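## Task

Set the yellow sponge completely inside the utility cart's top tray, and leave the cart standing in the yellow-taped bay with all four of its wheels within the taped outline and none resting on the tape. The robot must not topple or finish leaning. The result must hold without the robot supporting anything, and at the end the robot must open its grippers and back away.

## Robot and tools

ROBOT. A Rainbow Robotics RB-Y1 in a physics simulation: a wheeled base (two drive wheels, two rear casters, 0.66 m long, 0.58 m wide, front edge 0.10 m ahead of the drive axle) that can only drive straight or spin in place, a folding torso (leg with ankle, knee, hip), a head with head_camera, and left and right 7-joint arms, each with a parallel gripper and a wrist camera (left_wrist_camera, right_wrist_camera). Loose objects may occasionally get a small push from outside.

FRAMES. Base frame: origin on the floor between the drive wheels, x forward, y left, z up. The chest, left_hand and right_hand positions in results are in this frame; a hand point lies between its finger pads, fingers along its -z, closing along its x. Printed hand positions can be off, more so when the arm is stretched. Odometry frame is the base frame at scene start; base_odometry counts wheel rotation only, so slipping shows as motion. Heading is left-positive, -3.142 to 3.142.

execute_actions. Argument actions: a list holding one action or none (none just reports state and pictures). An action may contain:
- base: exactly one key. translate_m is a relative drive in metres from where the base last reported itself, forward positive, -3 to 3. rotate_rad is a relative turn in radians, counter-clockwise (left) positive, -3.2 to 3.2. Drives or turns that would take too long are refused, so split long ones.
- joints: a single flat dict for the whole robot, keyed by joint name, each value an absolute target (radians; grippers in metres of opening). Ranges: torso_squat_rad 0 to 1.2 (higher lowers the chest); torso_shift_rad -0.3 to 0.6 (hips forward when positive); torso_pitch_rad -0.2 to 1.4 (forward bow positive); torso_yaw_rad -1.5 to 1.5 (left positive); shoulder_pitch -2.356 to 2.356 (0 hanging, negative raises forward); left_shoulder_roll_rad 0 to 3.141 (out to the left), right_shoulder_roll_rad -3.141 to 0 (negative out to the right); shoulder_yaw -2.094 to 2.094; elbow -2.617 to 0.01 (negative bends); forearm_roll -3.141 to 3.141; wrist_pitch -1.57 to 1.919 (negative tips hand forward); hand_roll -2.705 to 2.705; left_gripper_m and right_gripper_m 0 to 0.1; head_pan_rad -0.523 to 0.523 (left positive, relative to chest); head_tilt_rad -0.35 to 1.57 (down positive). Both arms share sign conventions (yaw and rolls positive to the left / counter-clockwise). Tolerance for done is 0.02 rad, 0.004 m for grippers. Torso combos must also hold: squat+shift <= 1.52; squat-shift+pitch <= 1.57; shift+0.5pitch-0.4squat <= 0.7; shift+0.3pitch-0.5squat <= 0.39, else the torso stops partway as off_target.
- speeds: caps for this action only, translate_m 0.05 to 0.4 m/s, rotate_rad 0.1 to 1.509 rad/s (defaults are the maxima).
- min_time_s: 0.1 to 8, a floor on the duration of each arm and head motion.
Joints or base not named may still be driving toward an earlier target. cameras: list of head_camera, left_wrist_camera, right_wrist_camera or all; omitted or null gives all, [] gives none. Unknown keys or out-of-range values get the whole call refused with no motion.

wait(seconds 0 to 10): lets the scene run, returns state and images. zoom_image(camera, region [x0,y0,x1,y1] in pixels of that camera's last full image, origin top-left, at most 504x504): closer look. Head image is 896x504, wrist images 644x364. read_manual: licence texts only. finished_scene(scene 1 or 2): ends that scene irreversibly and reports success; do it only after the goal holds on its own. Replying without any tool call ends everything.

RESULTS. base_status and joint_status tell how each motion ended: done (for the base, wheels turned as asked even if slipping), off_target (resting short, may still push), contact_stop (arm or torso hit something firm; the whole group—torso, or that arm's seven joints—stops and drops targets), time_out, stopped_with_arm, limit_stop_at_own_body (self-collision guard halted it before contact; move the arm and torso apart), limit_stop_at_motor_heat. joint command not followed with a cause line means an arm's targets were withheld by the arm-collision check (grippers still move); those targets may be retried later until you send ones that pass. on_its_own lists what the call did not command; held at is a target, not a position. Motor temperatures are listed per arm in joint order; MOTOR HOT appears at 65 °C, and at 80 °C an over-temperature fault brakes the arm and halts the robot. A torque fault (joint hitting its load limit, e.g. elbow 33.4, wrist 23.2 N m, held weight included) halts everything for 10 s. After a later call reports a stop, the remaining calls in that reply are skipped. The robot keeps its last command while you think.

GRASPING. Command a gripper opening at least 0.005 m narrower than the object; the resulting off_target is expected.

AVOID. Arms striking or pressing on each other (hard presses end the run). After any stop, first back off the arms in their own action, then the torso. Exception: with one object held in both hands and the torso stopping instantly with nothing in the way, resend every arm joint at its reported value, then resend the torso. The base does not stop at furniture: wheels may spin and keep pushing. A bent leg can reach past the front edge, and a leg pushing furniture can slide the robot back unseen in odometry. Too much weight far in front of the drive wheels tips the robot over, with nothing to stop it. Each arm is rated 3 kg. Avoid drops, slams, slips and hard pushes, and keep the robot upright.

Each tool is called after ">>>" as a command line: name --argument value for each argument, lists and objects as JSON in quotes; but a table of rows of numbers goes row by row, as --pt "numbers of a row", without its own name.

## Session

>>> execute_actions --actions '[{"joints":{"head_tilt_rad":0.5,"head_pan_rad":0.5}}]' --cameras '["head_camera"]'

>>> execute_actions --actions '[{"joints":{"head_pan_rad":-0.5}}]' --cameras '["head_camera"]'

Scene clock: 1.00 s.
Motor temperatures (°C, as the motors report them): left_arm=[30 27 29 31 34 35 32] | right_arm=[32 28 27 33 38 34 33]
base_odometry: x=+0.000 y=+0.000 heading=+0.000 (m, m, rad; odometry frame)
base_status: not commanded
joint_positions: torso_squat_rad=+0.350 torso_shift_rad=+0.000 torso_pitch_rad=+0.000 torso_yaw_rad=+0.001 left_shoulder_pitch_rad=-0.031 left_shoulder_roll_rad=+0.020 left_shoulder_yaw_rad=+0.044 left_elbow_rad=-0.288 left_forearm_roll_rad=-0.024 left_wrist_pitch_rad=+0.012 left_hand_roll_rad=+0.024 left_gripper_m=+0.100 right_shoulder_pitch_rad=-0.015 right_shoulder_roll_rad=-0.030 right_shoulder_yaw_rad=+0.038 right_elbow_rad=-0.122 right_forearm_roll_rad=+0.003 right_wrist_pitch_rad=-0.018 right_hand_roll_rad=+0.024 right_gripper_m=+0.100 head_pan_rad=+0.500 head_tilt_rad=+0.500
joint_status: all done
chest: x=-0.2282 y=+0.0006 z=+1.2474 quat_wxyz=(+1.000, +0.000, +0.000, +0.000) (m; base frame)
left_hand: x=-0.0696 y=+0.2399 z=+0.5798 quat_wxyz=(+0.988, +0.012, -0.152, +0.015) (m; base frame)
right_hand: x=-0.1539 y=-0.2400 z=+0.5666 quat_wxyz=(+0.996, -0.015, -0.076, +0.036) (m; base frame)
pictures: head_camera
Images, in order (width x height): head_camera 896x504.

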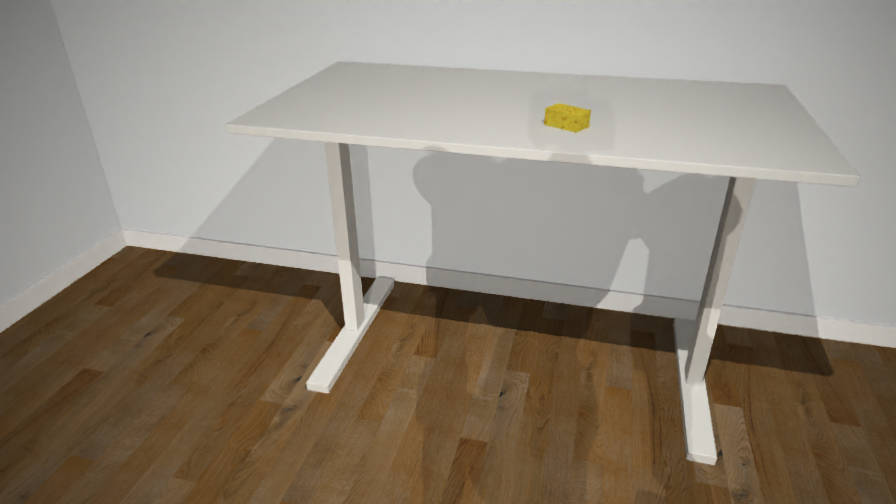

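Scene clock: 2.33 s.
Motor temperatures (°C, as the motors report them): left_arm=[30 27 29 31 34 35 32] | right_arm=[32 28 27 33 38 34 33]
base_odometry: x=+0.000 y=+0.000 heading=+0.000 (m, m, rad; odometry frame)
base_status: not commanded
joint_positions: torso_squat_rad=+0.350 torso_shift_rad=+0.000 torso_pitch_rad=+0.000 torso_yaw_rad=+0.001 left_shoulder_pitch_rad=-0.031 left_shoulder_roll_rad=+0.020 left_shoulder_yaw_rad=+0.044 left_elbow_rad=-0.288 left_forearm_roll_rad=-0.024 left_wrist_pitch_rad=+0.012 left_hand_roll_rad=+0.024 left_gripper_m=+0.100 right_shoulder_pitch_rad=-0.015 right_shoulder_roll_rad=-0.030 right_shoulder_yaw_rad=+0.038 right_elbow_rad=-0.122 right_forearm_roll_rad=+0.003 right_wrist_pitch_rad=-0.018 right_hand_roll_rad=+0.024 right_gripper_m=+0.100 head_pan_rad=-0.500 head_tilt_rad=+0.500
joint_status: all done
chest: x=-0.2282 y=+0.0006 z=+1.2474 quat_wxyz=(+1.000, +0.000, +0.000, +0.000) (m; base frame)
left_hand: x=-0.0696 y=+0.2399 z=+0.5798 quat_wxyz=(+0.988, +0.012, -0.152, +0.015) (m; base frame)
right_hand: x=-0.1539 y=-0.2400 z=+0.5666 quat_wxyz=(+0.996, -0.015, -0.076, +0.036) (m; base frame)
pictures: head_camera
Images, in order (width x height): head_camera 896x504.

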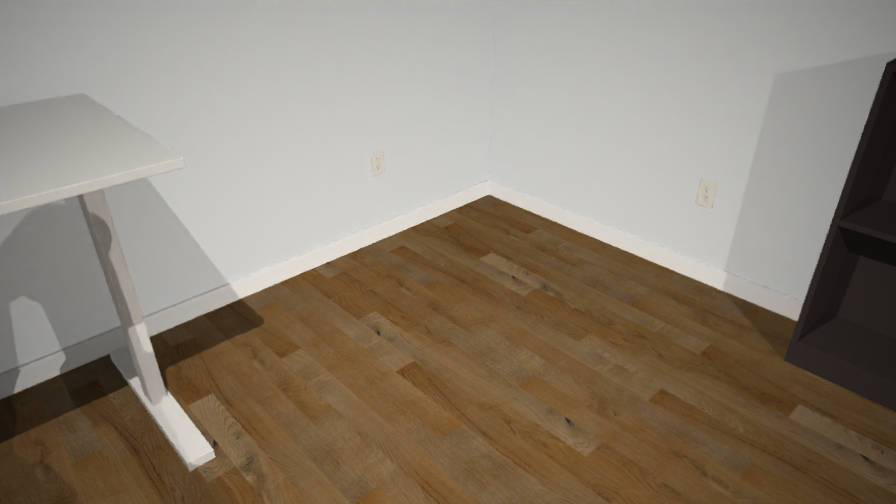

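>>> execute_actions --actions '[{"base":{"rotate_rad":0.49},"joints":{"head_pan_rad":0,"head_tilt_rad":0.75,"torso_squat_rad":0,"right_shoulder_pitch_rad":-1.1,"right_shoulder_roll_rad":-0.155,"right_shoulder_yaw_rad":-0.291,"right_elbow_rad":-0.85,"right_wrist_pitch_rad":1.9,"right_forearm_roll_rad":0,"right_hand_roll_rad":0}}]' --cameras '[]'

>>> execute_actions --actions '[{"base":{"translate_m":1.0}}]' --cameras '["head_camera","right_wrist_camera"]'

Scene clock: 14.00 s.
Motor temperatures (°C, as the motors report them): left_arm=[30 27 29 31 34 35 32] | right_arm=[32 28 27 33 38 34 33]
base_odometry: x=+0.000 y=+0.000 heading=+0.489 (m, m, rad; odometry frame)
base_status: done
joint_positions: torso_squat_rad=+0.000 torso_shift_rad=+0.000 torso_pitch_rad=+0.000 torso_yaw_rad=+0.001 left_shoulder_pitch_rad=-0.031 left_shoulder_roll_rad=+0.020 left_shoulder_yaw_rad=+0.044 left_elbow_rad=-0.288 left_forearm_roll_rad=-0.024 left_wrist_pitch_rad=+0.012 left_hand_roll_rad=+0.024 left_gripper_m=+0.100 right_shoulder_pitch_rad=-1.100 right_shoulder_roll_rad=-0.155 right_shoulder_yaw_rad=-0.291 right_elbow_rad=-0.850 right_forearm_roll_rad=+0.000 right_wrist_pitch_rad=+1.900 right_hand_roll_rad=+0.000 right_gripper_m=+0.100 head_pan_rad=+0.000 head_tilt_rad=+0.750
joint_status: all done
chest: x=-0.2283 y=+0.0006 z=+1.2899 quat_wxyz=(+1.000, +0.000, +0.000, +0.000) (m; base frame)
left_hand: x=-0.0696 y=+0.2399 z=+0.6223 quat_wxyz=(+0.988, +0.012, -0.152, +0.015) (m; base frame)
right_hand: x=+0.2833 y=-0.2020 z=+1.0906 quat_wxyz=(+1.000, -0.002, -0.008, +0.018) (m; base frame)
pictures: none
No camera images: the call's "cameras" was empty. Leave "cameras" out to get every camera's image.

Scene clock: 18.07 s.
Motor temperatures (°C, as the motors report them): left_arm=[30 27 29 31 34 35 32] | right_arm=[32 28 27 33 38 34 33]
base_odometry: x=+0.882 y=+0.470 heading=+0.490 (m, m, rad; odometry frame)
base_status: done
joint_positions: torso_squat_rad=+0.000 torso_shift_rad=+0.000 torso_pitch_rad=+0.000 torso_yaw_rad=+0.001 left_shoulder_pitch_rad=-0.031 left_shoulder_roll_rad=+0.020 left_shoulder_yaw_rad=+0.044 left_elbow_rad=-0.288 left_forearm_roll_rad=-0.024 left_wrist_pitch_rad=+0.012 left_hand_roll_rad=+0.024 left_gripper_m=+0.100 right_shoulder_pitch_rad=-1.100 right_shoulder_roll_rad=-0.155 right_shoulder_yaw_rad=-0.291 right_elbow_rad=-0.850 right_forearm_roll_rad=+0.000 right_wrist_pitch_rad=+1.900 right_hand_roll_rad=+0.000 right_gripper_m=+0.100 head_pan_rad=+0.000 head_tilt_rad=+0.750
joint_status: not commanded
chest: x=-0.2282 y=+0.0006 z=+1.2899 quat_wxyz=(+1.000, +0.000, +0.000, +0.000) (m; base frame)
left_hand: x=-0.0696 y=+0.2399 z=+0.6223 quat_wxyz=(+0.988, +0.012, -0.152, +0.015) (m; base frame)
right_hand: x=+0.2832 y=-0.2020 z=+1.0905 quat_wxyz=(+1.000, -0.002, -0.008, +0.018) (m; base frame)
pictures: head_camera, right_wrist_camera
Images, in order (width x height): head_camera 896x504, right_wrist_camera 644x364.

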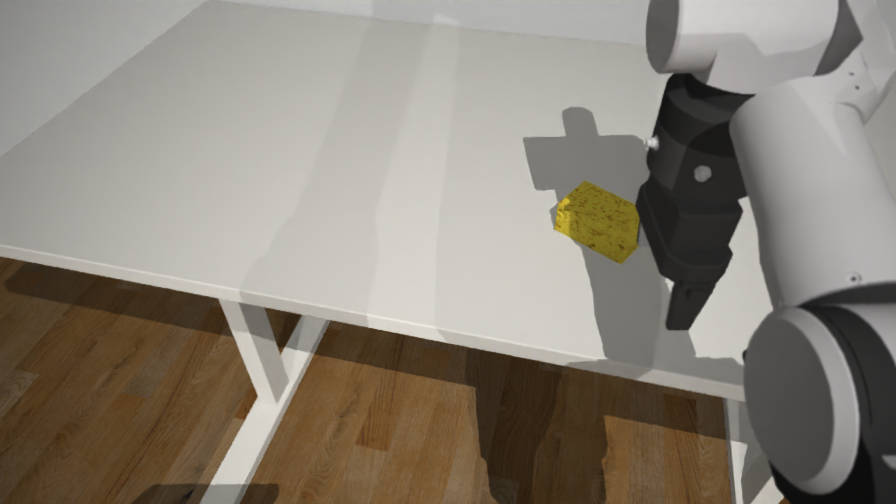

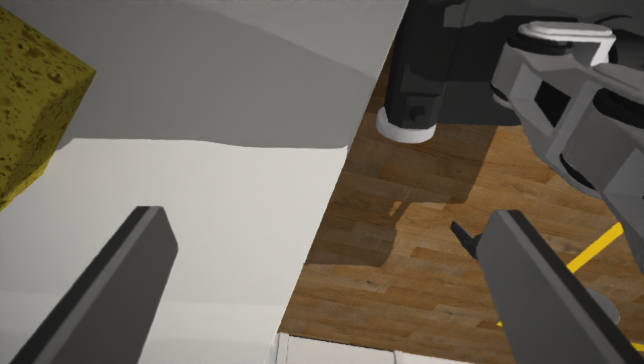

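>>> execute_actions --actions '[{"base":{"translate_m":0.19},"joints":{"right_hand_roll_rad":-0.62,"head_tilt_rad":0.9,"head_pan_rad":-0.4}}]' --cameras '["head_camera","right_wrist_camera"]'

Scene clock: 23.87 s.
Motor temperatures (°C, as the motors report them): left_arm=[30 27 29 31 34 35 32] | right_arm=[33 28 27 33 38 34 33]
base_odometry: x=+1.050 y=+0.560 heading=+0.490 (m, m, rad; odometry frame)
base_status: done
joint_positions: torso_squat_rad=+0.000 torso_shift_rad=+0.000 torso_pitch_rad=+0.000 torso_yaw_rad=+0.001 left_shoulder_pitch_rad=-0.031 left_shoulder_roll_rad=+0.020 left_shoulder_yaw_rad=+0.044 left_elbow_rad=-0.288 left_forearm_roll_rad=-0.024 left_wrist_pitch_rad=+0.012 left_hand_roll_rad=+0.024 left_gripper_m=+0.100 right_shoulder_pitch_rad=-1.100 right_shoulder_roll_rad=-0.155 right_shoulder_yaw_rad=-0.291 right_elbow_rad=-0.850 right_forearm_roll_rad=+0.000 right_wrist_pitch_rad=+1.900 right_hand_roll_rad=-0.620 right_gripper_m=+0.100 head_pan_rad=-0.400 head_tilt_rad=+0.900
joint_status: all done
chest: x=-0.2282 y=+0.0006 z=+1.2899 quat_wxyz=(+1.000, +0.000, +0.000, +0.000) (m; base frame)
left_hand: x=-0.0696 y=+0.2399 z=+0.6223 quat_wxyz=(+0.988, +0.012, -0.152, +0.015) (m; base frame)
right_hand: x=+0.2833 y=-0.2021 z=+1.0904 quat_wxyz=(+0.958, +0.001, -0.008, -0.288) (m; base frame)
pictures: head_camera, right_wrist_camera
Images, in order (width x height): head_camera 896x504, right_wrist_camera 644x364.

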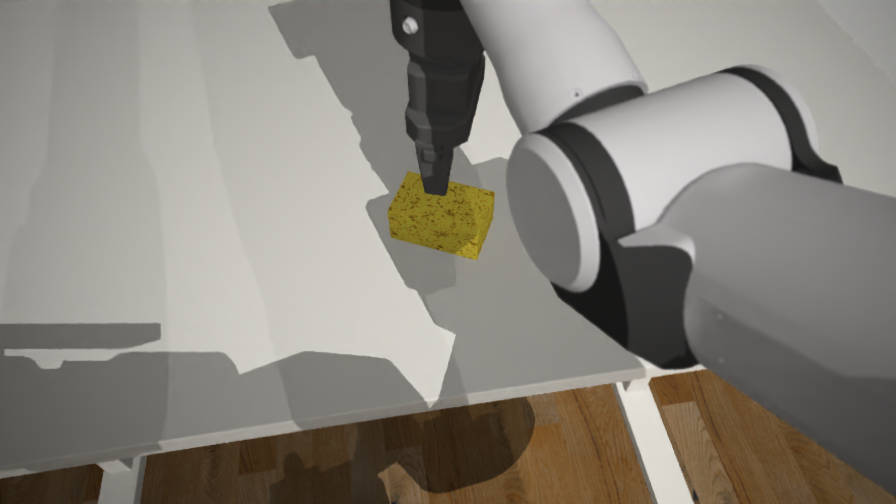

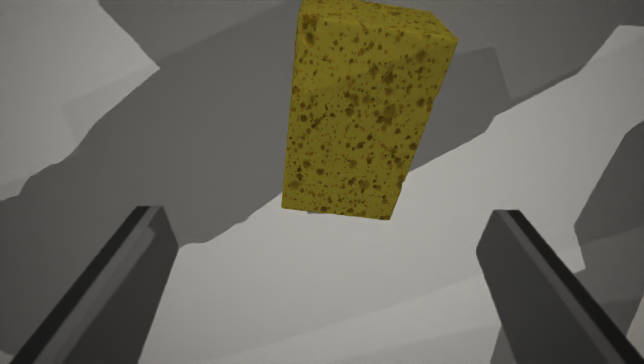

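>>> execute_actions --actions '[{"base":{"translate_m":-0.018},"joints":{"right_hand_roll_rad":-0.77,"torso_squat_rad":0.36}}]' --cameras '["head_camera","right_wrist_camera"]'

Scene clock: 30.47 s.
Motor temperatures (°C, as the motors report them): left_arm=[30 27 29 31 34 35 32] | right_arm=[33 28 27 33 38 34 33]
base_odometry: x=+1.034 y=+0.551 heading=+0.490 (m, m, rad; odometry frame)
base_status: done
joint_positions: torso_squat_rad=+0.360 torso_shift_rad=+0.000 torso_pitch_rad=+0.000 torso_yaw_rad=+0.001 left_shoulder_pitch_rad=-0.031 left_shoulder_roll_rad=+0.020 left_shoulder_yaw_rad=+0.044 left_elbow_rad=-0.288 left_forearm_roll_rad=-0.024 left_wrist_pitch_rad=+0.012 left_hand_roll_rad=+0.024 left_gripper_m=+0.100 right_shoulder_pitch_rad=-1.100 right_shoulder_roll_rad=-0.155 right_shoulder_yaw_rad=-0.291 right_elbow_rad=-0.850 right_forearm_roll_rad=+0.000 right_wrist_pitch_rad=+1.900 right_hand_roll_rad=-0.770 right_gripper_m=+0.100 head_pan_rad=-0.400 head_tilt_rad=+0.900
joint_status: all done
chest: x=-0.2283 y=+0.0006 z=+1.2450 quat_wxyz=(+1.000, +0.000, +0.000, +0.000) (m; base frame)
left_hand: x=-0.0695 y=+0.2399 z=+0.5775 quat_wxyz=(+0.988, +0.012, -0.152, +0.015) (m; base frame)
right_hand: x=+0.2832 y=-0.2021 z=+1.0456 quat_wxyz=(+0.933, +0.001, -0.008, -0.359) (m; base frame)
pictures: head_camera, right_wrist_camera
Images, in order (width x height): head_camera 896x504, right_wrist_camera 644x364.

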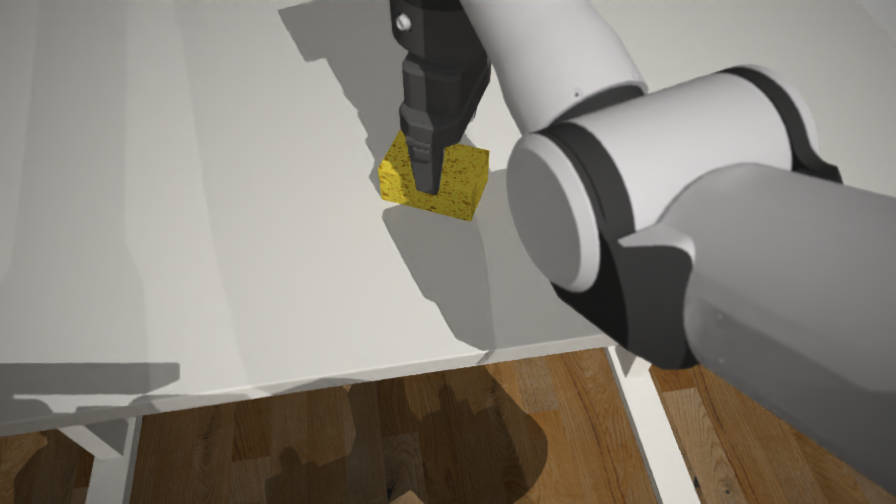

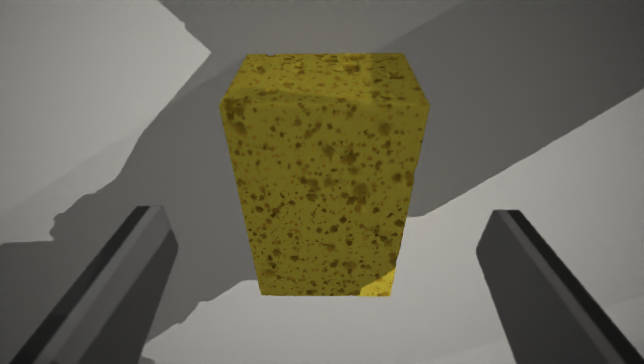

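>>> execute_actions --actions '[{"joints":{"torso_squat_rad":0.465}}]' --cameras '[]'

>>> execute_actions --actions '[{"joints":{"right_gripper_m":0.045}}]' --cameras '["right_wrist_camera"]'

>>> execute_actions --actions '[{"joints":{"torso_squat_rad":0.3}}]' --cameras '["right_wrist_camera"]'

>>> execute_actions --actions '[{"base":{"translate_m":-0.6}}]' --cameras '[]'

>>> execute_actions --actions '[{"base":{"rotate_rad":2.6},"joints":{"head_tilt_rad":0.6,"head_pan_rad":0.1}}]' --cameras '["head_camera","right_wrist_camera"]'

Scene clock: 44.10 s.
Motor temperatures (°C, as the motors report them): left_arm=[30 27 29 31 34 35 32] | right_arm=[34 29 27 34 38 34 33]
base_odometry: x=+1.034 y=+0.551 heading=+0.490 (m, m, rad; odometry frame)
base_status: not commanded
joint_positions: torso_squat_rad=+0.465 torso_shift_rad=+0.000 torso_pitch_rad=+0.000 torso_yaw_rad=+0.001 left_shoulder_pitch_rad=-0.031 left_shoulder_roll_rad=+0.020 left_shoulder_yaw_rad=+0.044 left_elbow_rad=-0.288 left_forearm_roll_rad=-0.024 left_wrist_pitch_rad=+0.012 left_hand_roll_rad=+0.024 left_gripper_m=+0.100 right_shoulder_pitch_rad=-1.100 right_shoulder_roll_rad=-0.155 right_shoulder_yaw_rad=-0.291 right_elbow_rad=-0.850 right_forearm_roll_rad=+0.000 right_wrist_pitch_rad=+1.900 right_hand_roll_rad=-0.770 right_gripper_m=+0.100 head_pan_rad=-0.400 head_tilt_rad=+0.900
joint_status: all done
chest: x=-0.2283 y=+0.0006 z=+1.2156 quat_wxyz=(+1.000, +0.000, +0.000, +0.000) (m; base frame)
left_hand: x=-0.0695 y=+0.2399 z=+0.5480 quat_wxyz=(+0.988, +0.012, -0.152, +0.015) (m; base frame)
right_hand: x=+0.2832 y=-0.2021 z=+1.0162 quat_wxyz=(+0.933, +0.001, -0.008, -0.359) (m; base frame)
pictures: none
No camera images: the call's "cameras" was empty. Leave "cameras" out to get every camera's image.

Scene clock: 45.13 s.
Motor temperatures (°C, as the motors report them): left_arm=[30 27 29 31 34 35 32] | right_arm=[34 29 27 34 38 34 33]
base_odometry: x=+1.034 y=+0.551 heading=+0.490 (m, m, rad; odometry frame)
base_status: not commanded
joint_positions: torso_squat_rad=+0.465 torso_shift_rad=+0.000 torso_pitch_rad=+0.000 torso_yaw_rad=+0.001 left_shoulder_pitch_rad=-0.031 left_shoulder_roll_rad=+0.020 left_shoulder_yaw_rad=+0.044 left_elbow_rad=-0.288 left_forearm_roll_rad=-0.024 left_wrist_pitch_rad=+0.012 left_hand_roll_rad=+0.024 left_gripper_m=+0.100 right_shoulder_pitch_rad=-1.100 right_shoulder_roll_rad=-0.155 right_shoulder_yaw_rad=-0.291 right_elbow_rad=-0.850 right_forearm_roll_rad=+0.000 right_wrist_pitch_rad=+1.900 right_hand_roll_rad=-0.770 right_gripper_m=+0.056 head_pan_rad=-0.400 head_tilt_rad=+0.900
joint_status: right_gripper_m off_target (ended at +0.056, target +0.045)
chest: x=-0.2283 y=+0.0006 z=+1.2156 quat_wxyz=(+1.000, +0.000, +0.000, +0.000) (m; base frame)
left_hand: x=-0.0695 y=+0.2399 z=+0.5480 quat_wxyz=(+0.988, +0.012, -0.152, +0.015) (m; base frame)
right_hand: x=+0.2832 y=-0.2021 z=+1.0162 quat_wxyz=(+0.933, +0.001, -0.008, -0.359) (m; base frame)
pictures: right_wrist_camera
Images, in order (width x height): right_wrist_camera 644x364.

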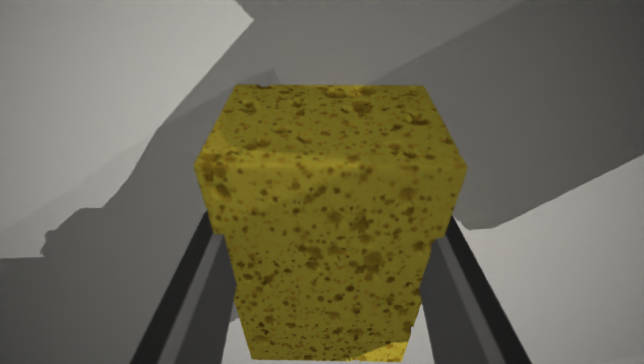

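Scene clock: 46.47 s.
Motor temperatures (°C, as the motors report them): left_arm=[30 27 29 31 34 35 32] | right_arm=[34 29 27 34 38 34 33]
base_odometry: x=+1.034 y=+0.551 heading=+0.490 (m, m, rad; odometry frame)
base_status: not commanded
joint_positions: torso_squat_rad=+0.300 torso_shift_rad=+0.000 torso_pitch_rad=+0.000 torso_yaw_rad=+0.001 left_shoulder_pitch_rad=-0.031 left_shoulder_roll_rad=+0.020 left_shoulder_yaw_rad=+0.044 left_elbow_rad=-0.288 left_forearm_roll_rad=-0.024 left_wrist_pitch_rad=+0.012 left_hand_roll_rad=+0.024 left_gripper_m=+0.100 right_shoulder_pitch_rad=-1.100 right_shoulder_roll_rad=-0.155 right_shoulder_yaw_rad=-0.291 right_elbow_rad=-0.850 right_forearm_roll_rad=+0.000 right_wrist_pitch_rad=+1.900 right_hand_roll_rad=-0.770 right_gripper_m=+0.056 head_pan_rad=-0.400 head_tilt_rad=+0.900
joint_status: all done
chest: x=-0.2282 y=+0.0006 z=+1.2587 quat_wxyz=(+1.000, +0.000, +0.000, +0.000) (m; base frame)
left_hand: x=-0.0696 y=+0.2399 z=+0.5911 quat_wxyz=(+0.988, +0.012, -0.152, +0.015) (m; base frame)
right_hand: x=+0.2832 y=-0.2021 z=+1.0591 quat_wxyz=(+0.933, +0.001, -0.008, -0.359) (m; base frame)
pictures: right_wrist_camera
Images, in order (width x height): right_wrist_camera 644x364.

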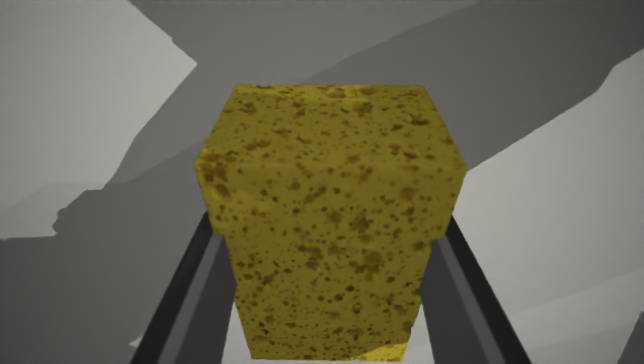

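Scene clock: 49.63 s.
Motor temperatures (°C, as the motors report them): left_arm=[30 27 29 31 34 35 32] | right_arm=[35 29 27 34 38 34 33]
base_odometry: x=+0.505 y=+0.268 heading=+0.492 (m, m, rad; odometry frame)
base_status: done
joint_positions: torso_squat_rad=+0.300 torso_shift_rad=+0.000 torso_pitch_rad=+0.000 torso_yaw_rad=+0.001 left_shoulder_pitch_rad=-0.031 left_shoulder_roll_rad=+0.020 left_shoulder_yaw_rad=+0.044 left_elbow_rad=-0.288 left_forearm_roll_rad=-0.024 left_wrist_pitch_rad=+0.012 left_hand_roll_rad=+0.024 left_gripper_m=+0.100 right_shoulder_pitch_rad=-1.100 right_shoulder_roll_rad=-0.155 right_shoulder_yaw_rad=-0.291 right_elbow_rad=-0.850 right_forearm_roll_rad=+0.000 right_wrist_pitch_rad=+1.900 right_hand_roll_rad=-0.770 right_gripper_m=+0.056 head_pan_rad=-0.400 head_tilt_rad=+0.900
joint_status: not commanded
chest: x=-0.2283 y=+0.0006 z=+1.2587 quat_wxyz=(+1.000, +0.000, +0.000, +0.000) (m; base frame)
left_hand: x=-0.0696 y=+0.2399 z=+0.5911 quat_wxyz=(+0.988, +0.012, -0.152, +0.015) (m; base frame)
right_hand: x=+0.2832 y=-0.2021 z=+1.0592 quat_wxyz=(+0.933, +0.001, -0.008, -0.359) (m; base frame)
pictures: none
No camera images: the call's "cameras" was empty. Leave "cameras" out to get every camera's image.

Scene clock: 54.77 s.
Motor temperatures (°C, as the motors report them): left_arm=[30 27 29 31 34 35 32] | right_arm=[35 29 27 34 38 34 33]
base_odometry: x=+0.505 y=+0.268 heading=+3.091 (m, m, rad; odometry frame)
base_status: done
joint_positions: torso_squat_rad=+0.300 torso_shift_rad=+0.000 torso_pitch_rad=+0.000 torso_yaw_rad=+0.001 left_shoulder_pitch_rad=-0.031 left_shoulder_roll_rad=+0.020 left_shoulder_yaw_rad=+0.044 left_elbow_rad=-0.288 left_forearm_roll_rad=-0.024 left_wrist_pitch_rad=+0.012 left_hand_roll_rad=+0.024 left_gripper_m=+0.100 right_shoulder_pitch_rad=-1.100 right_shoulder_roll_rad=-0.155 right_shoulder_yaw_rad=-0.291 right_elbow_rad=-0.850 right_forearm_roll_rad=+0.000 right_wrist_pitch_rad=+1.900 right_hand_roll_rad=-0.770 right_gripper_m=+0.056 head_pan_rad=+0.100 head_tilt_rad=+0.600
joint_status: all done
chest: x=-0.2283 y=+0.0006 z=+1.2587 quat_wxyz=(+1.000, +0.000, +0.000, +0.000) (m; base frame)
left_hand: x=-0.0696 y=+0.2399 z=+0.5911 quat_wxyz=(+0.988, +0.012, -0.152, +0.015) (m; base frame)
right_hand: x=+0.2831 y=-0.2021 z=+1.0592 quat_wxyz=(+0.933, +0.001, -0.008, -0.359) (m; base frame)
pictures: head_camera, right_wrist_camera
Images, in order (width x height): head_camera 896x504, right_wrist_camera 644x364.

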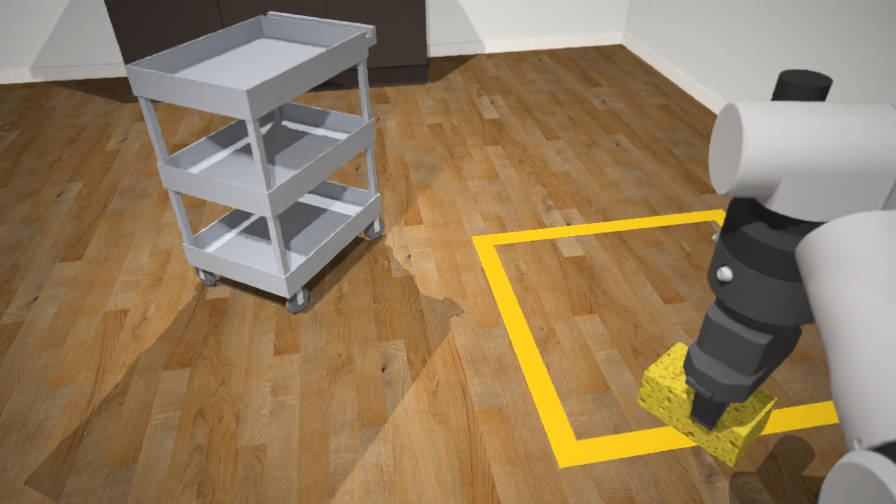

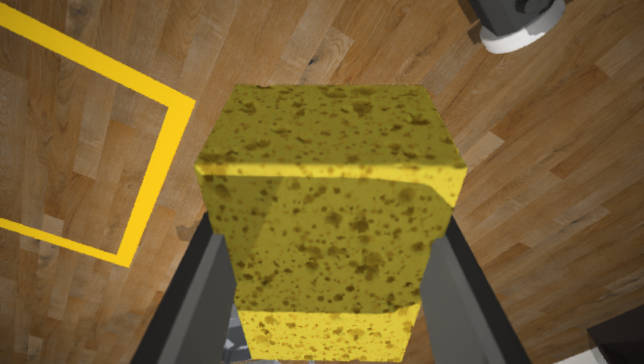

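>>> execute_actions --actions '[{"base":{"rotate_rad":0.9}}]' --cameras '["head_camera"]'

>>> execute_actions --actions '[{"base":{"translate_m":1.52}}]' --cameras '[]'

>>> execute_actions --actions '[{"base":{"rotate_rad":-1.25},"joints":{"head_tilt_rad":0.6,"head_pan_rad":0,"torso_squat_rad":0,"torso_pitch_rad":0.2,"right_shoulder_pitch_rad":-1.05,"right_elbow_rad":-0.9,"right_shoulder_roll_rad":-0.03,"right_shoulder_yaw_rad":-0.2,"right_wrist_pitch_rad":1.65,"right_forearm_roll_rad":0.02,"right_hand_roll_rad":-0.18,"left_shoulder_pitch_rad":-1.05,"left_elbow_rad":-0.9,"left_shoulder_roll_rad":0.4,"left_shoulder_yaw_rad":0.2,"left_wrist_pitch_rad":1.65,"left_forearm_roll_rad":-0.02,"left_hand_roll_rad":0.18},"min_time_s":2}]' --cameras '["head_camera"]'

Scene clock: 75.27 s.
Motor temperatures (°C, as the motors report them): left_arm=[30 27 29 31 34 35 32] | right_arm=[35 29 27 34 38 34 33]
base_odometry: x=+0.505 y=+0.268 heading=-2.293 (m, m, rad; odometry frame)
base_status: done
joint_positions: torso_squat_rad=+0.300 torso_shift_rad=+0.000 torso_pitch_rad=+0.000 torso_yaw_rad=+0.001 left_shoulder_pitch_rad=-0.031 left_shoulder_roll_rad=+0.020 left_shoulder_yaw_rad=+0.044 left_elbow_rad=-0.288 left_forearm_roll_rad=-0.024 left_wrist_pitch_rad=+0.012 left_hand_roll_rad=+0.024 left_gripper_m=+0.100 right_shoulder_pitch_rad=-1.100 right_shoulder_roll_rad=-0.155 right_shoulder_yaw_rad=-0.291 right_elbow_rad=-0.850 right_forearm_roll_rad=+0.000 right_wrist_pitch_rad=+1.900 right_hand_roll_rad=-0.770 right_gripper_m=+0.056 head_pan_rad=+0.100 head_tilt_rad=+0.600
joint_status: not commanded
chest: x=-0.2283 y=+0.0006 z=+1.2587 quat_wxyz=(+1.000, +0.000, +0.000, +0.000) (m; base frame)
left_hand: x=-0.0696 y=+0.2399 z=+0.5911 quat_wxyz=(+0.988, +0.012, -0.152, +0.015) (m; base frame)
right_hand: x=+0.2832 y=-0.2021 z=+1.0592 quat_wxyz=(+0.933, +0.001, -0.008, -0.359) (m; base frame)
pictures: head_camera
Images, in order (width x height): head_camera 896x504.

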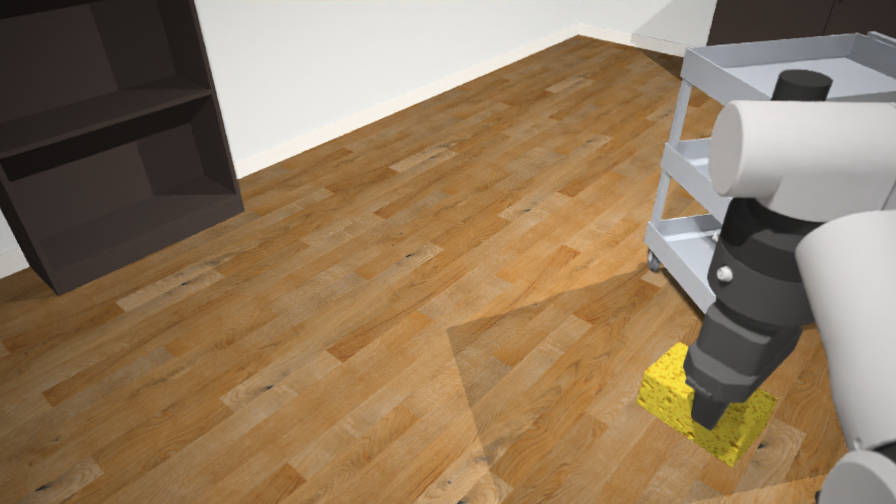

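Scene clock: 80.60 s.
Motor temperatures (°C, as the motors report them): left_arm=[30 27 29 31 34 35 32] | right_arm=[35 29 27 34 38 34 33]
base_odometry: x=-0.500 y=-0.872 heading=-2.293 (m, m, rad; odometry frame)
base_status: done
joint_positions: torso_squat_rad=+0.300 torso_shift_rad=+0.000 torso_pitch_rad=+0.000 torso_yaw_rad=+0.001 left_shoulder_pitch_rad=-0.031 left_shoulder_roll_rad=+0.020 left_shoulder_yaw_rad=+0.044 left_elbow_rad=-0.288 left_forearm_roll_rad=-0.024 left_wrist_pitch_rad=+0.012 left_hand_roll_rad=+0.024 left_gripper_m=+0.100 right_shoulder_pitch_rad=-1.100 right_shoulder_roll_rad=-0.155 right_shoulder_yaw_rad=-0.291 right_elbow_rad=-0.850 right_forearm_roll_rad=+0.000 right_wrist_pitch_rad=+1.900 right_hand_roll_rad=-0.770 right_gripper_m=+0.056 head_pan_rad=+0.100 head_tilt_rad=+0.600
joint_status: not commanded
chest: x=-0.2282 y=+0.0006 z=+1.2587 quat_wxyz=(+1.000, +0.000, +0.000, +0.000) (m; base frame)
left_hand: x=-0.0696 y=+0.2399 z=+0.5911 quat_wxyz=(+0.988, +0.012, -0.152, +0.015) (m; base frame)
right_hand: x=+0.2832 y=-0.2021 z=+1.0591 quat_wxyz=(+0.933, +0.001, -0.008, -0.359) (m; base frame)
pictures: none
No camera images: the call's "cameras" was empty. Leave "cameras" out to get every camera's image.

Scene clock: 84.23 s.
Motor temperatures (°C, as the motors report them): left_arm=[30 27 29 31 34 35 32] | right_arm=[35 29 27 34 38 34 33]
base_odometry: x=-0.500 y=-0.872 heading=+2.741 (m, m, rad; odometry frame)
base_status: done
joint_positions: torso_squat_rad=+0.000 torso_shift_rad=+0.000 torso_pitch_rad=+0.200 torso_yaw_rad=+0.001 left_shoulder_pitch_rad=-1.050 left_shoulder_roll_rad=+0.400 left_shoulder_yaw_rad=+0.200 left_elbow_rad=-0.900 left_forearm_roll_rad=-0.020 left_wrist_pitch_rad=+1.650 left_hand_roll_rad=+0.180 left_gripper_m=+0.100 right_shoulder_pitch_rad=-1.050 right_shoulder_roll_rad=-0.030 right_shoulder_yaw_rad=-0.200 right_elbow_rad=-0.900 right_forearm_roll_rad=+0.020 right_wrist_pitch_rad=+1.650 right_hand_roll_rad=-0.180 right_gripper_m=+0.056 head_pan_rad=+0.000 head_tilt_rad=+0.600
joint_status: all done
chest: x=-0.1668 y=+0.0007 z=+1.2838 quat_wxyz=(+0.995, +0.000, +0.100, +0.000) (m; base frame)
left_hand: x=+0.3611 y=+0.3564 z=+1.0203 quat_wxyz=(+0.981, +0.118, -0.075, +0.134) (m; base frame)
right_hand: x=+0.3268 y=-0.1344 z=+0.9594 quat_wxyz=(+1.000, +0.004, -0.020, -0.007) (m; base frame)
pictures: head_camera
Images, in order (width x height): head_camera 896x504.

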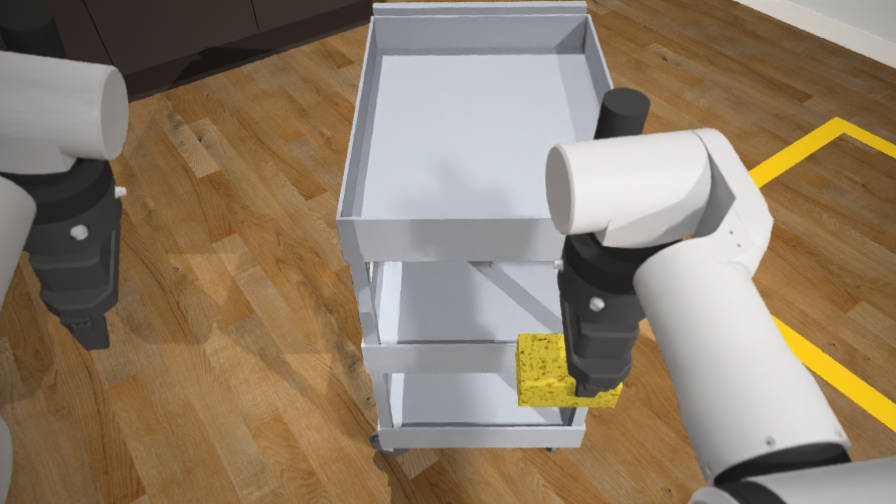

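>>> execute_actions --actions '[{"base":{"translate_m":0.43},"joints":{"torso_pitch_rad":0.16,"head_tilt_rad":0.85}}]' --cameras '["head_camera"]'

>>> execute_actions --actions '[{"joints":{"torso_pitch_rad":0.2,"torso_squat_rad":0.5}}]'

Scene clock: 94.13 s.
Motor temperatures (°C, as the motors report them): left_arm=[31 27 29 32 34 35 32] | right_arm=[35 29 27 35 38 34 33]
base_odometry: x=-0.896 y=-0.704 heading=+2.741 (m, m, rad; odometry frame)
base_status: done
joint_positions: torso_squat_rad=+0.000 torso_shift_rad=+0.000 torso_pitch_rad=+0.160 torso_yaw_rad=+0.001 left_shoulder_pitch_rad=-1.050 left_shoulder_roll_rad=+0.400 left_shoulder_yaw_rad=+0.200 left_elbow_rad=-0.900 left_forearm_roll_rad=-0.020 left_wrist_pitch_rad=+1.650 left_hand_roll_rad=+0.180 left_gripper_m=+0.100 right_shoulder_pitch_rad=-1.050 right_shoulder_roll_rad=-0.030 right_shoulder_yaw_rad=-0.200 right_elbow_rad=-0.900 right_forearm_roll_rad=+0.020 right_wrist_pitch_rad=+1.650 right_hand_roll_rad=-0.180 right_gripper_m=+0.056 head_pan_rad=+0.000 head_tilt_rad=+0.850
joint_status: all done
chest: x=-0.1790 y=+0.0007 z=+1.2860 quat_wxyz=(+0.997, +0.000, +0.080, +0.000) (m; base frame)
left_hand: x=+0.3590 y=+0.3564 z=+1.0438 quat_wxyz=(+0.979, +0.115, -0.095, +0.136) (m; base frame)
right_hand: x=+0.3271 y=-0.1344 z=+0.9816 quat_wxyz=(+0.999, +0.004, -0.040, -0.007) (m; base frame)
pictures: head_camera
Images, in order (width x height): head_camera 896x504.

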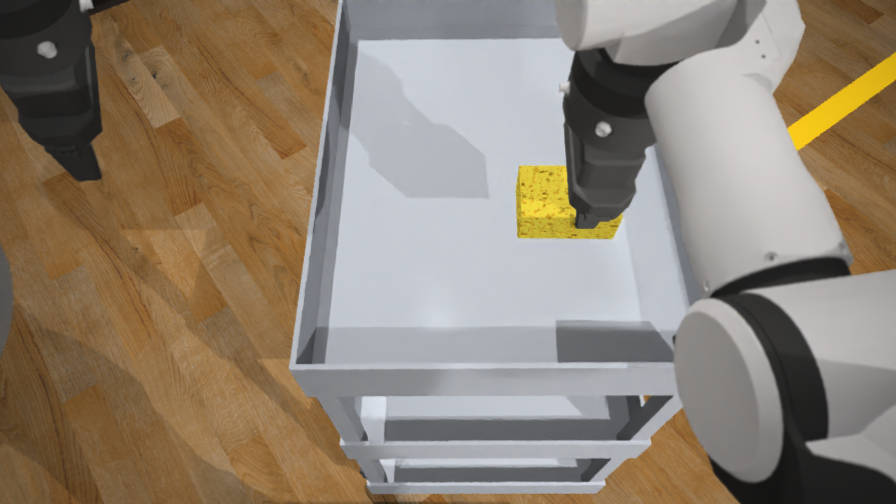

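Scene clock: 96.57 s.
Motor temperatures (°C, as the motors report them): left_arm=[31 27 29 32 34 35 32] | right_arm=[35 29 27 35 38 34 33]
base_odometry: x=-0.896 y=-0.704 heading=+2.741 (m, m, rad; odometry frame)
base_status: not commanded
joint_positions: torso_squat_rad=+0.500 torso_shift_rad=+0.000 torso_pitch_rad=+0.200 torso_yaw_rad=+0.001 left_shoulder_pitch_rad=-1.050 left_shoulder_roll_rad=+0.400 left_shoulder_yaw_rad=+0.200 left_elbow_rad=-0.900 left_forearm_roll_rad=-0.020 left_wrist_pitch_rad=+1.650 left_hand_roll_rad=+0.180 left_gripper_m=+0.100 right_shoulder_pitch_rad=-1.050 right_shoulder_roll_rad=-0.030 right_shoulder_yaw_rad=-0.200 right_elbow_rad=-0.900 right_forearm_roll_rad=+0.020 right_wrist_pitch_rad=+1.650 right_hand_roll_rad=-0.180 right_gripper_m=+0.056 head_pan_rad=+0.000 head_tilt_rad=+0.850
joint_status: all done
chest: x=-0.1668 y=+0.0006 z=+1.1981 quat_wxyz=(+0.995, +0.000, +0.100, +0.000) (m; base frame)
left_hand: x=+0.3611 y=+0.3563 z=+0.9346 quat_wxyz=(+0.981, +0.118, -0.075, +0.134) (m; base frame)
right_hand: x=+0.3267 y=-0.1345 z=+0.8737 quat_wxyz=(+1.000, +0.004, -0.020, -0.007) (m; base frame)
pictures: head_camera, left_wrist_camera, right_wrist_camera
Images, in order (width x height): head_camera 896x504, left_wrist_camera 644x364, right_wrist_camera 644x364.

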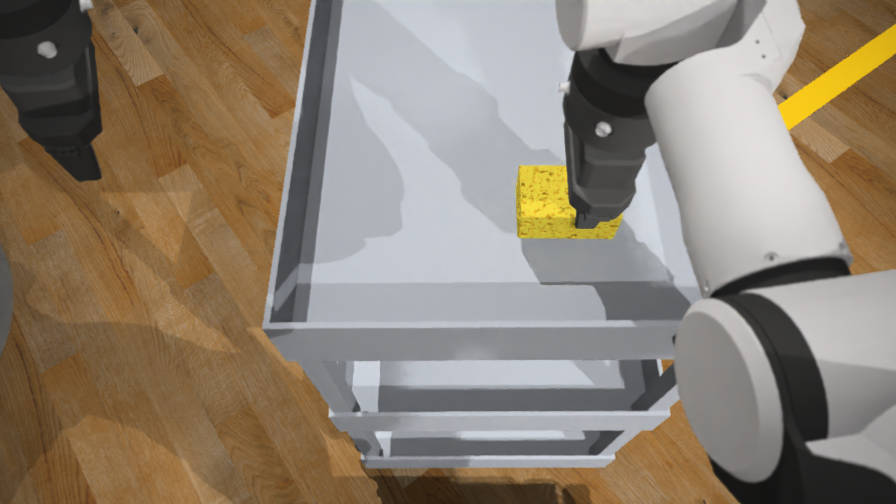

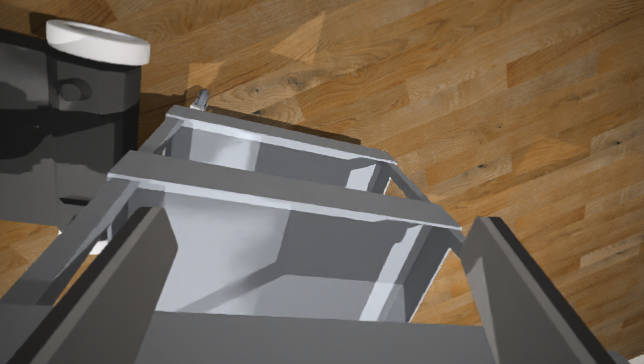

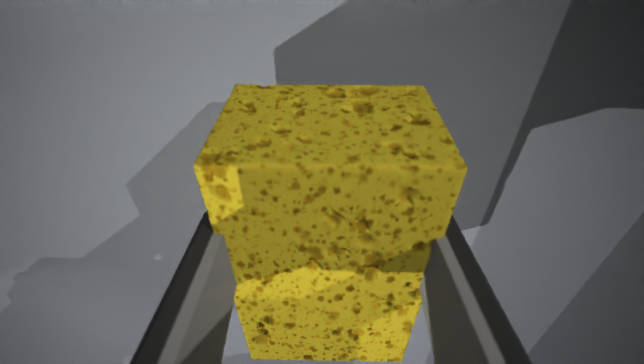

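>>> execute_actions --actions '[{"joints":{"torso_squat_rad":0.565}}]' --cameras '["right_wrist_camera"]'

>>> execute_actions --actions '[{"joints":{"right_gripper_m":0.075,"left_gripper_m":0.07}}]' --cameras '["right_wrist_camera"]'

>>> execute_actions --actions '[{"joints":{"torso_squat_rad":0.25}}]' --cameras '[]'

>>> execute_actions --actions '[{"base":{"translate_m":-0.12},"joints":{"left_shoulder_roll_rad":0,"left_shoulder_yaw_rad":0.15,"left_hand_roll_rad":0.24}}]'

Scene clock: 107.13 s.
Motor temperatures (°C, as the motors report them): left_arm=[32 27 29 32 34 35 32] | right_arm=[35 28 27 35 38 34 33]
base_odometry: x=-0.896 y=-0.704 heading=+2.741 (m, m, rad; odometry frame)
base_status: not commanded
joint_positions: torso_squat_rad=+0.565 torso_shift_rad=-0.001 torso_pitch_rad=+0.198 torso_yaw_rad=+0.001 left_shoulder_pitch_rad=-1.050 left_shoulder_roll_rad=+0.400 left_shoulder_yaw_rad=+0.200 left_elbow_rad=-0.900 left_forearm_roll_rad=-0.020 left_wrist_pitch_rad=+1.650 left_hand_roll_rad=+0.180 left_gripper_m=+0.100 right_shoulder_pitch_rad=-1.055 right_shoulder_roll_rad=-0.031 right_shoulder_yaw_rad=-0.200 right_elbow_rad=-0.903 right_forearm_roll_rad=+0.020 right_wrist_pitch_rad=+1.650 right_hand_roll_rad=-0.180 right_gripper_m=+0.057 head_pan_rad=+0.000 head_tilt_rad=+0.850
joint_status: all done
chest: x=-0.1678 y=+0.0006 z=+1.1750 quat_wxyz=(+0.995, +0.000, +0.099, +0.000) (m; base frame)
left_hand: x=+0.3606 y=+0.3563 z=+0.9125 quat_wxyz=(+0.981, +0.117, -0.076, +0.134) (m; base frame)
right_hand: x=+0.3287 y=-0.1341 z=+0.8544 quat_wxyz=(+1.000, +0.004, -0.024, -0.007) (m; base frame)
pictures: right_wrist_camera
Images, in order (width x height): right_wrist_camera 644x364.

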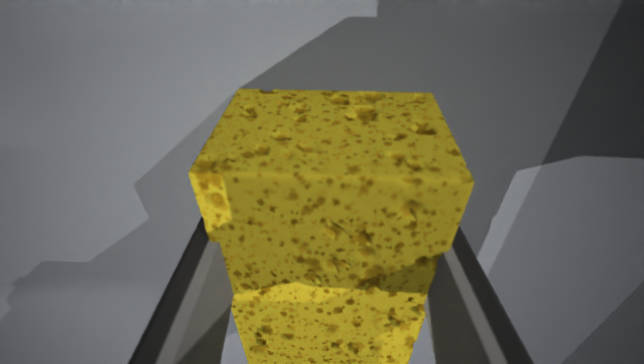

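Scene clock: 107.93 s.
Motor temperatures (°C, as the motors report them): left_arm=[32 27 29 32 34 35 32] | right_arm=[35 28 27 35 38 34 33]
base_odometry: x=-0.896 y=-0.704 heading=+2.741 (m, m, rad; odometry frame)
base_status: not commanded
joint_positions: torso_squat_rad=+0.565 torso_shift_rad=+0.000 torso_pitch_rad=+0.200 torso_yaw_rad=+0.001 left_shoulder_pitch_rad=-1.050 left_shoulder_roll_rad=+0.400 left_shoulder_yaw_rad=+0.200 left_elbow_rad=-0.900 left_forearm_roll_rad=-0.020 left_wrist_pitch_rad=+1.650 left_hand_roll_rad=+0.180 left_gripper_m=+0.070 right_shoulder_pitch_rad=-1.051 right_shoulder_roll_rad=-0.030 right_shoulder_yaw_rad=-0.200 right_elbow_rad=-0.900 right_forearm_roll_rad=+0.020 right_wrist_pitch_rad=+1.650 right_hand_roll_rad=-0.180 right_gripper_m=+0.075 head_pan_rad=+0.000 head_tilt_rad=+0.850
joint_status: all done
chest: x=-0.1669 y=+0.0006 z=+1.1750 quat_wxyz=(+0.995, +0.000, +0.100, +0.000) (m; base frame)
left_hand: x=+0.3610 y=+0.3563 z=+0.9116 quat_wxyz=(+0.981, +0.118, -0.075, +0.134) (m; base frame)
right_hand: x=+0.3269 y=-0.1345 z=+0.8509 quat_wxyz=(+1.000, +0.004, -0.020, -0.007) (m; base frame)
pictures: right_wrist_camera
Images, in order (width x height): right_wrist_camera 644x364.

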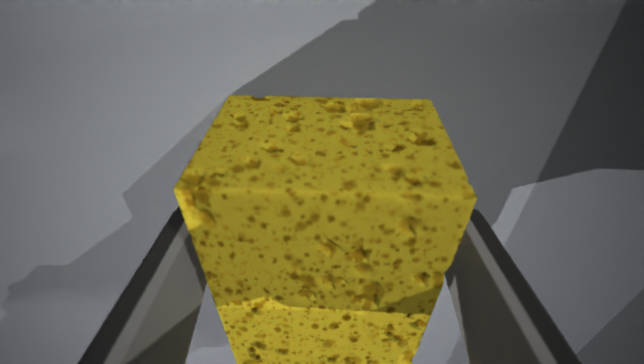

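Scene clock: 109.77 s.
Motor temperatures (°C, as the motors report them): left_arm=[32 27 29 32 34 35 32] | right_arm=[35 28 27 35 38 34 33]
base_odometry: x=-0.896 y=-0.704 heading=+2.741 (m, m, rad; odometry frame)
base_status: not commanded
joint_positions: torso_squat_rad=+0.250 torso_shift_rad=+0.000 torso_pitch_rad=+0.200 torso_yaw_rad=+0.001 left_shoulder_pitch_rad=-1.050 left_shoulder_roll_rad=+0.400 left_shoulder_yaw_rad=+0.200 left_elbow_rad=-0.900 left_forearm_roll_rad=-0.020 left_wrist_pitch_rad=+1.650 left_hand_roll_rad=+0.180 left_gripper_m=+0.070 right_shoulder_pitch_rad=-1.050 right_shoulder_roll_rad=-0.030 right_shoulder_yaw_rad=-0.200 right_elbow_rad=-0.900 right_forearm_roll_rad=+0.020 right_wrist_pitch_rad=+1.650 right_hand_roll_rad=-0.180 right_gripper_m=+0.075 head_pan_rad=+0.000 head_tilt_rad=+0.850
joint_status: all done
chest: x=-0.1668 y=+0.0007 z=+1.2620 quat_wxyz=(+0.995, +0.000, +0.100, +0.000) (m; base frame)
left_hand: x=+0.3611 y=+0.3564 z=+0.9985 quat_wxyz=(+0.981, +0.118, -0.075, +0.134) (m; base frame)
right_hand: x=+0.3268 y=-0.1345 z=+0.9377 quat_wxyz=(+1.000, +0.004, -0.020, -0.007) (m; base frame)
pictures: none
No camera images: the call's "cameras" was empty. Leave "cameras" out to get every camera's image.

Scene clock: 111.43 s.
Motor temperatures (°C, as the motors report them): left_arm=[32 27 29 32 34 35 32] | right_arm=[35 28 27 35 38 34 33]
base_odometry: x=-0.785 y=-0.751 heading=+2.741 (m, m, rad; odometry frame)
base_status: done
joint_positions: torso_squat_rad=+0.250 torso_shift_rad=+0.000 torso_pitch_rad=+0.200 torso_yaw_rad=+0.001 left_shoulder_pitch_rad=-1.050 left_shoulder_roll_rad=+0.000 left_shoulder_yaw_rad=+0.150 left_elbow_rad=-0.900 left_forearm_roll_rad=-0.020 left_wrist_pitch_rad=+1.650 left_hand_roll_rad=+0.240 left_gripper_m=+0.070 right_shoulder_pitch_rad=-1.050 right_shoulder_roll_rad=-0.030 right_shoulder_yaw_rad=-0.200 right_elbow_rad=-0.900 right_forearm_roll_rad=+0.020 right_wrist_pitch_rad=+1.650 right_hand_roll_rad=-0.180 right_gripper_m=+0.075 head_pan_rad=+0.000 head_tilt_rad=+0.850
joint_status: all done
chest: x=-0.1669 y=+0.0006 z=+1.2620 quat_wxyz=(+0.995, +0.000, +0.100, +0.000) (m; base frame)
left_hand: x=+0.3205 y=+0.1153 z=+0.9354 quat_wxyz=(+1.000, +0.002, -0.019, +0.009) (m; base frame)
right_hand: x=+0.3267 y=-0.1343 z=+0.9376 quat_wxyz=(+1.000, +0.004, -0.020, -0.007) (m; base frame)
pictures: head_camera, left_wrist_camera, right_wrist_camera
Images, in order (width x height): head_camera 896x504, left_wrist_camera 644x364, right_wrist_camera 644x364.

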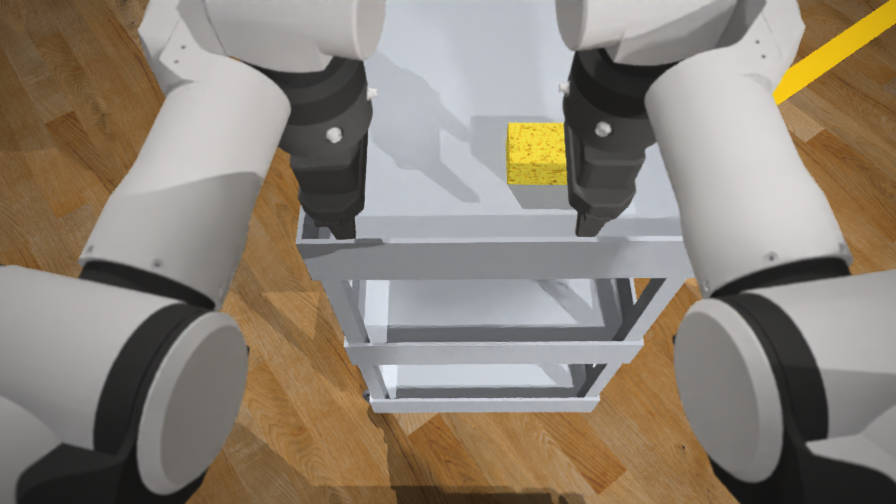

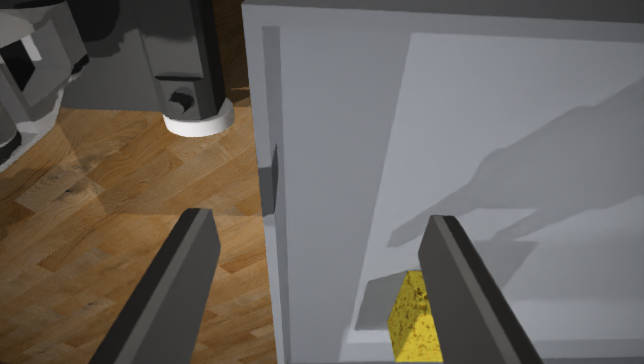

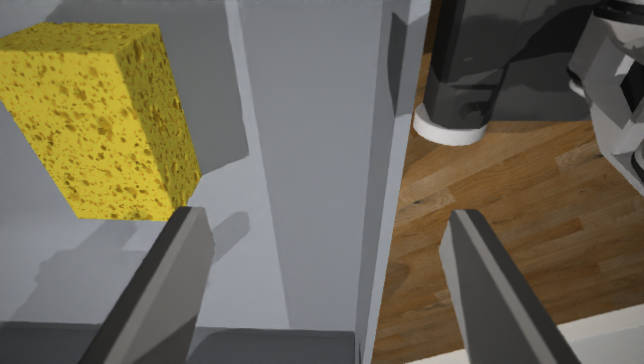

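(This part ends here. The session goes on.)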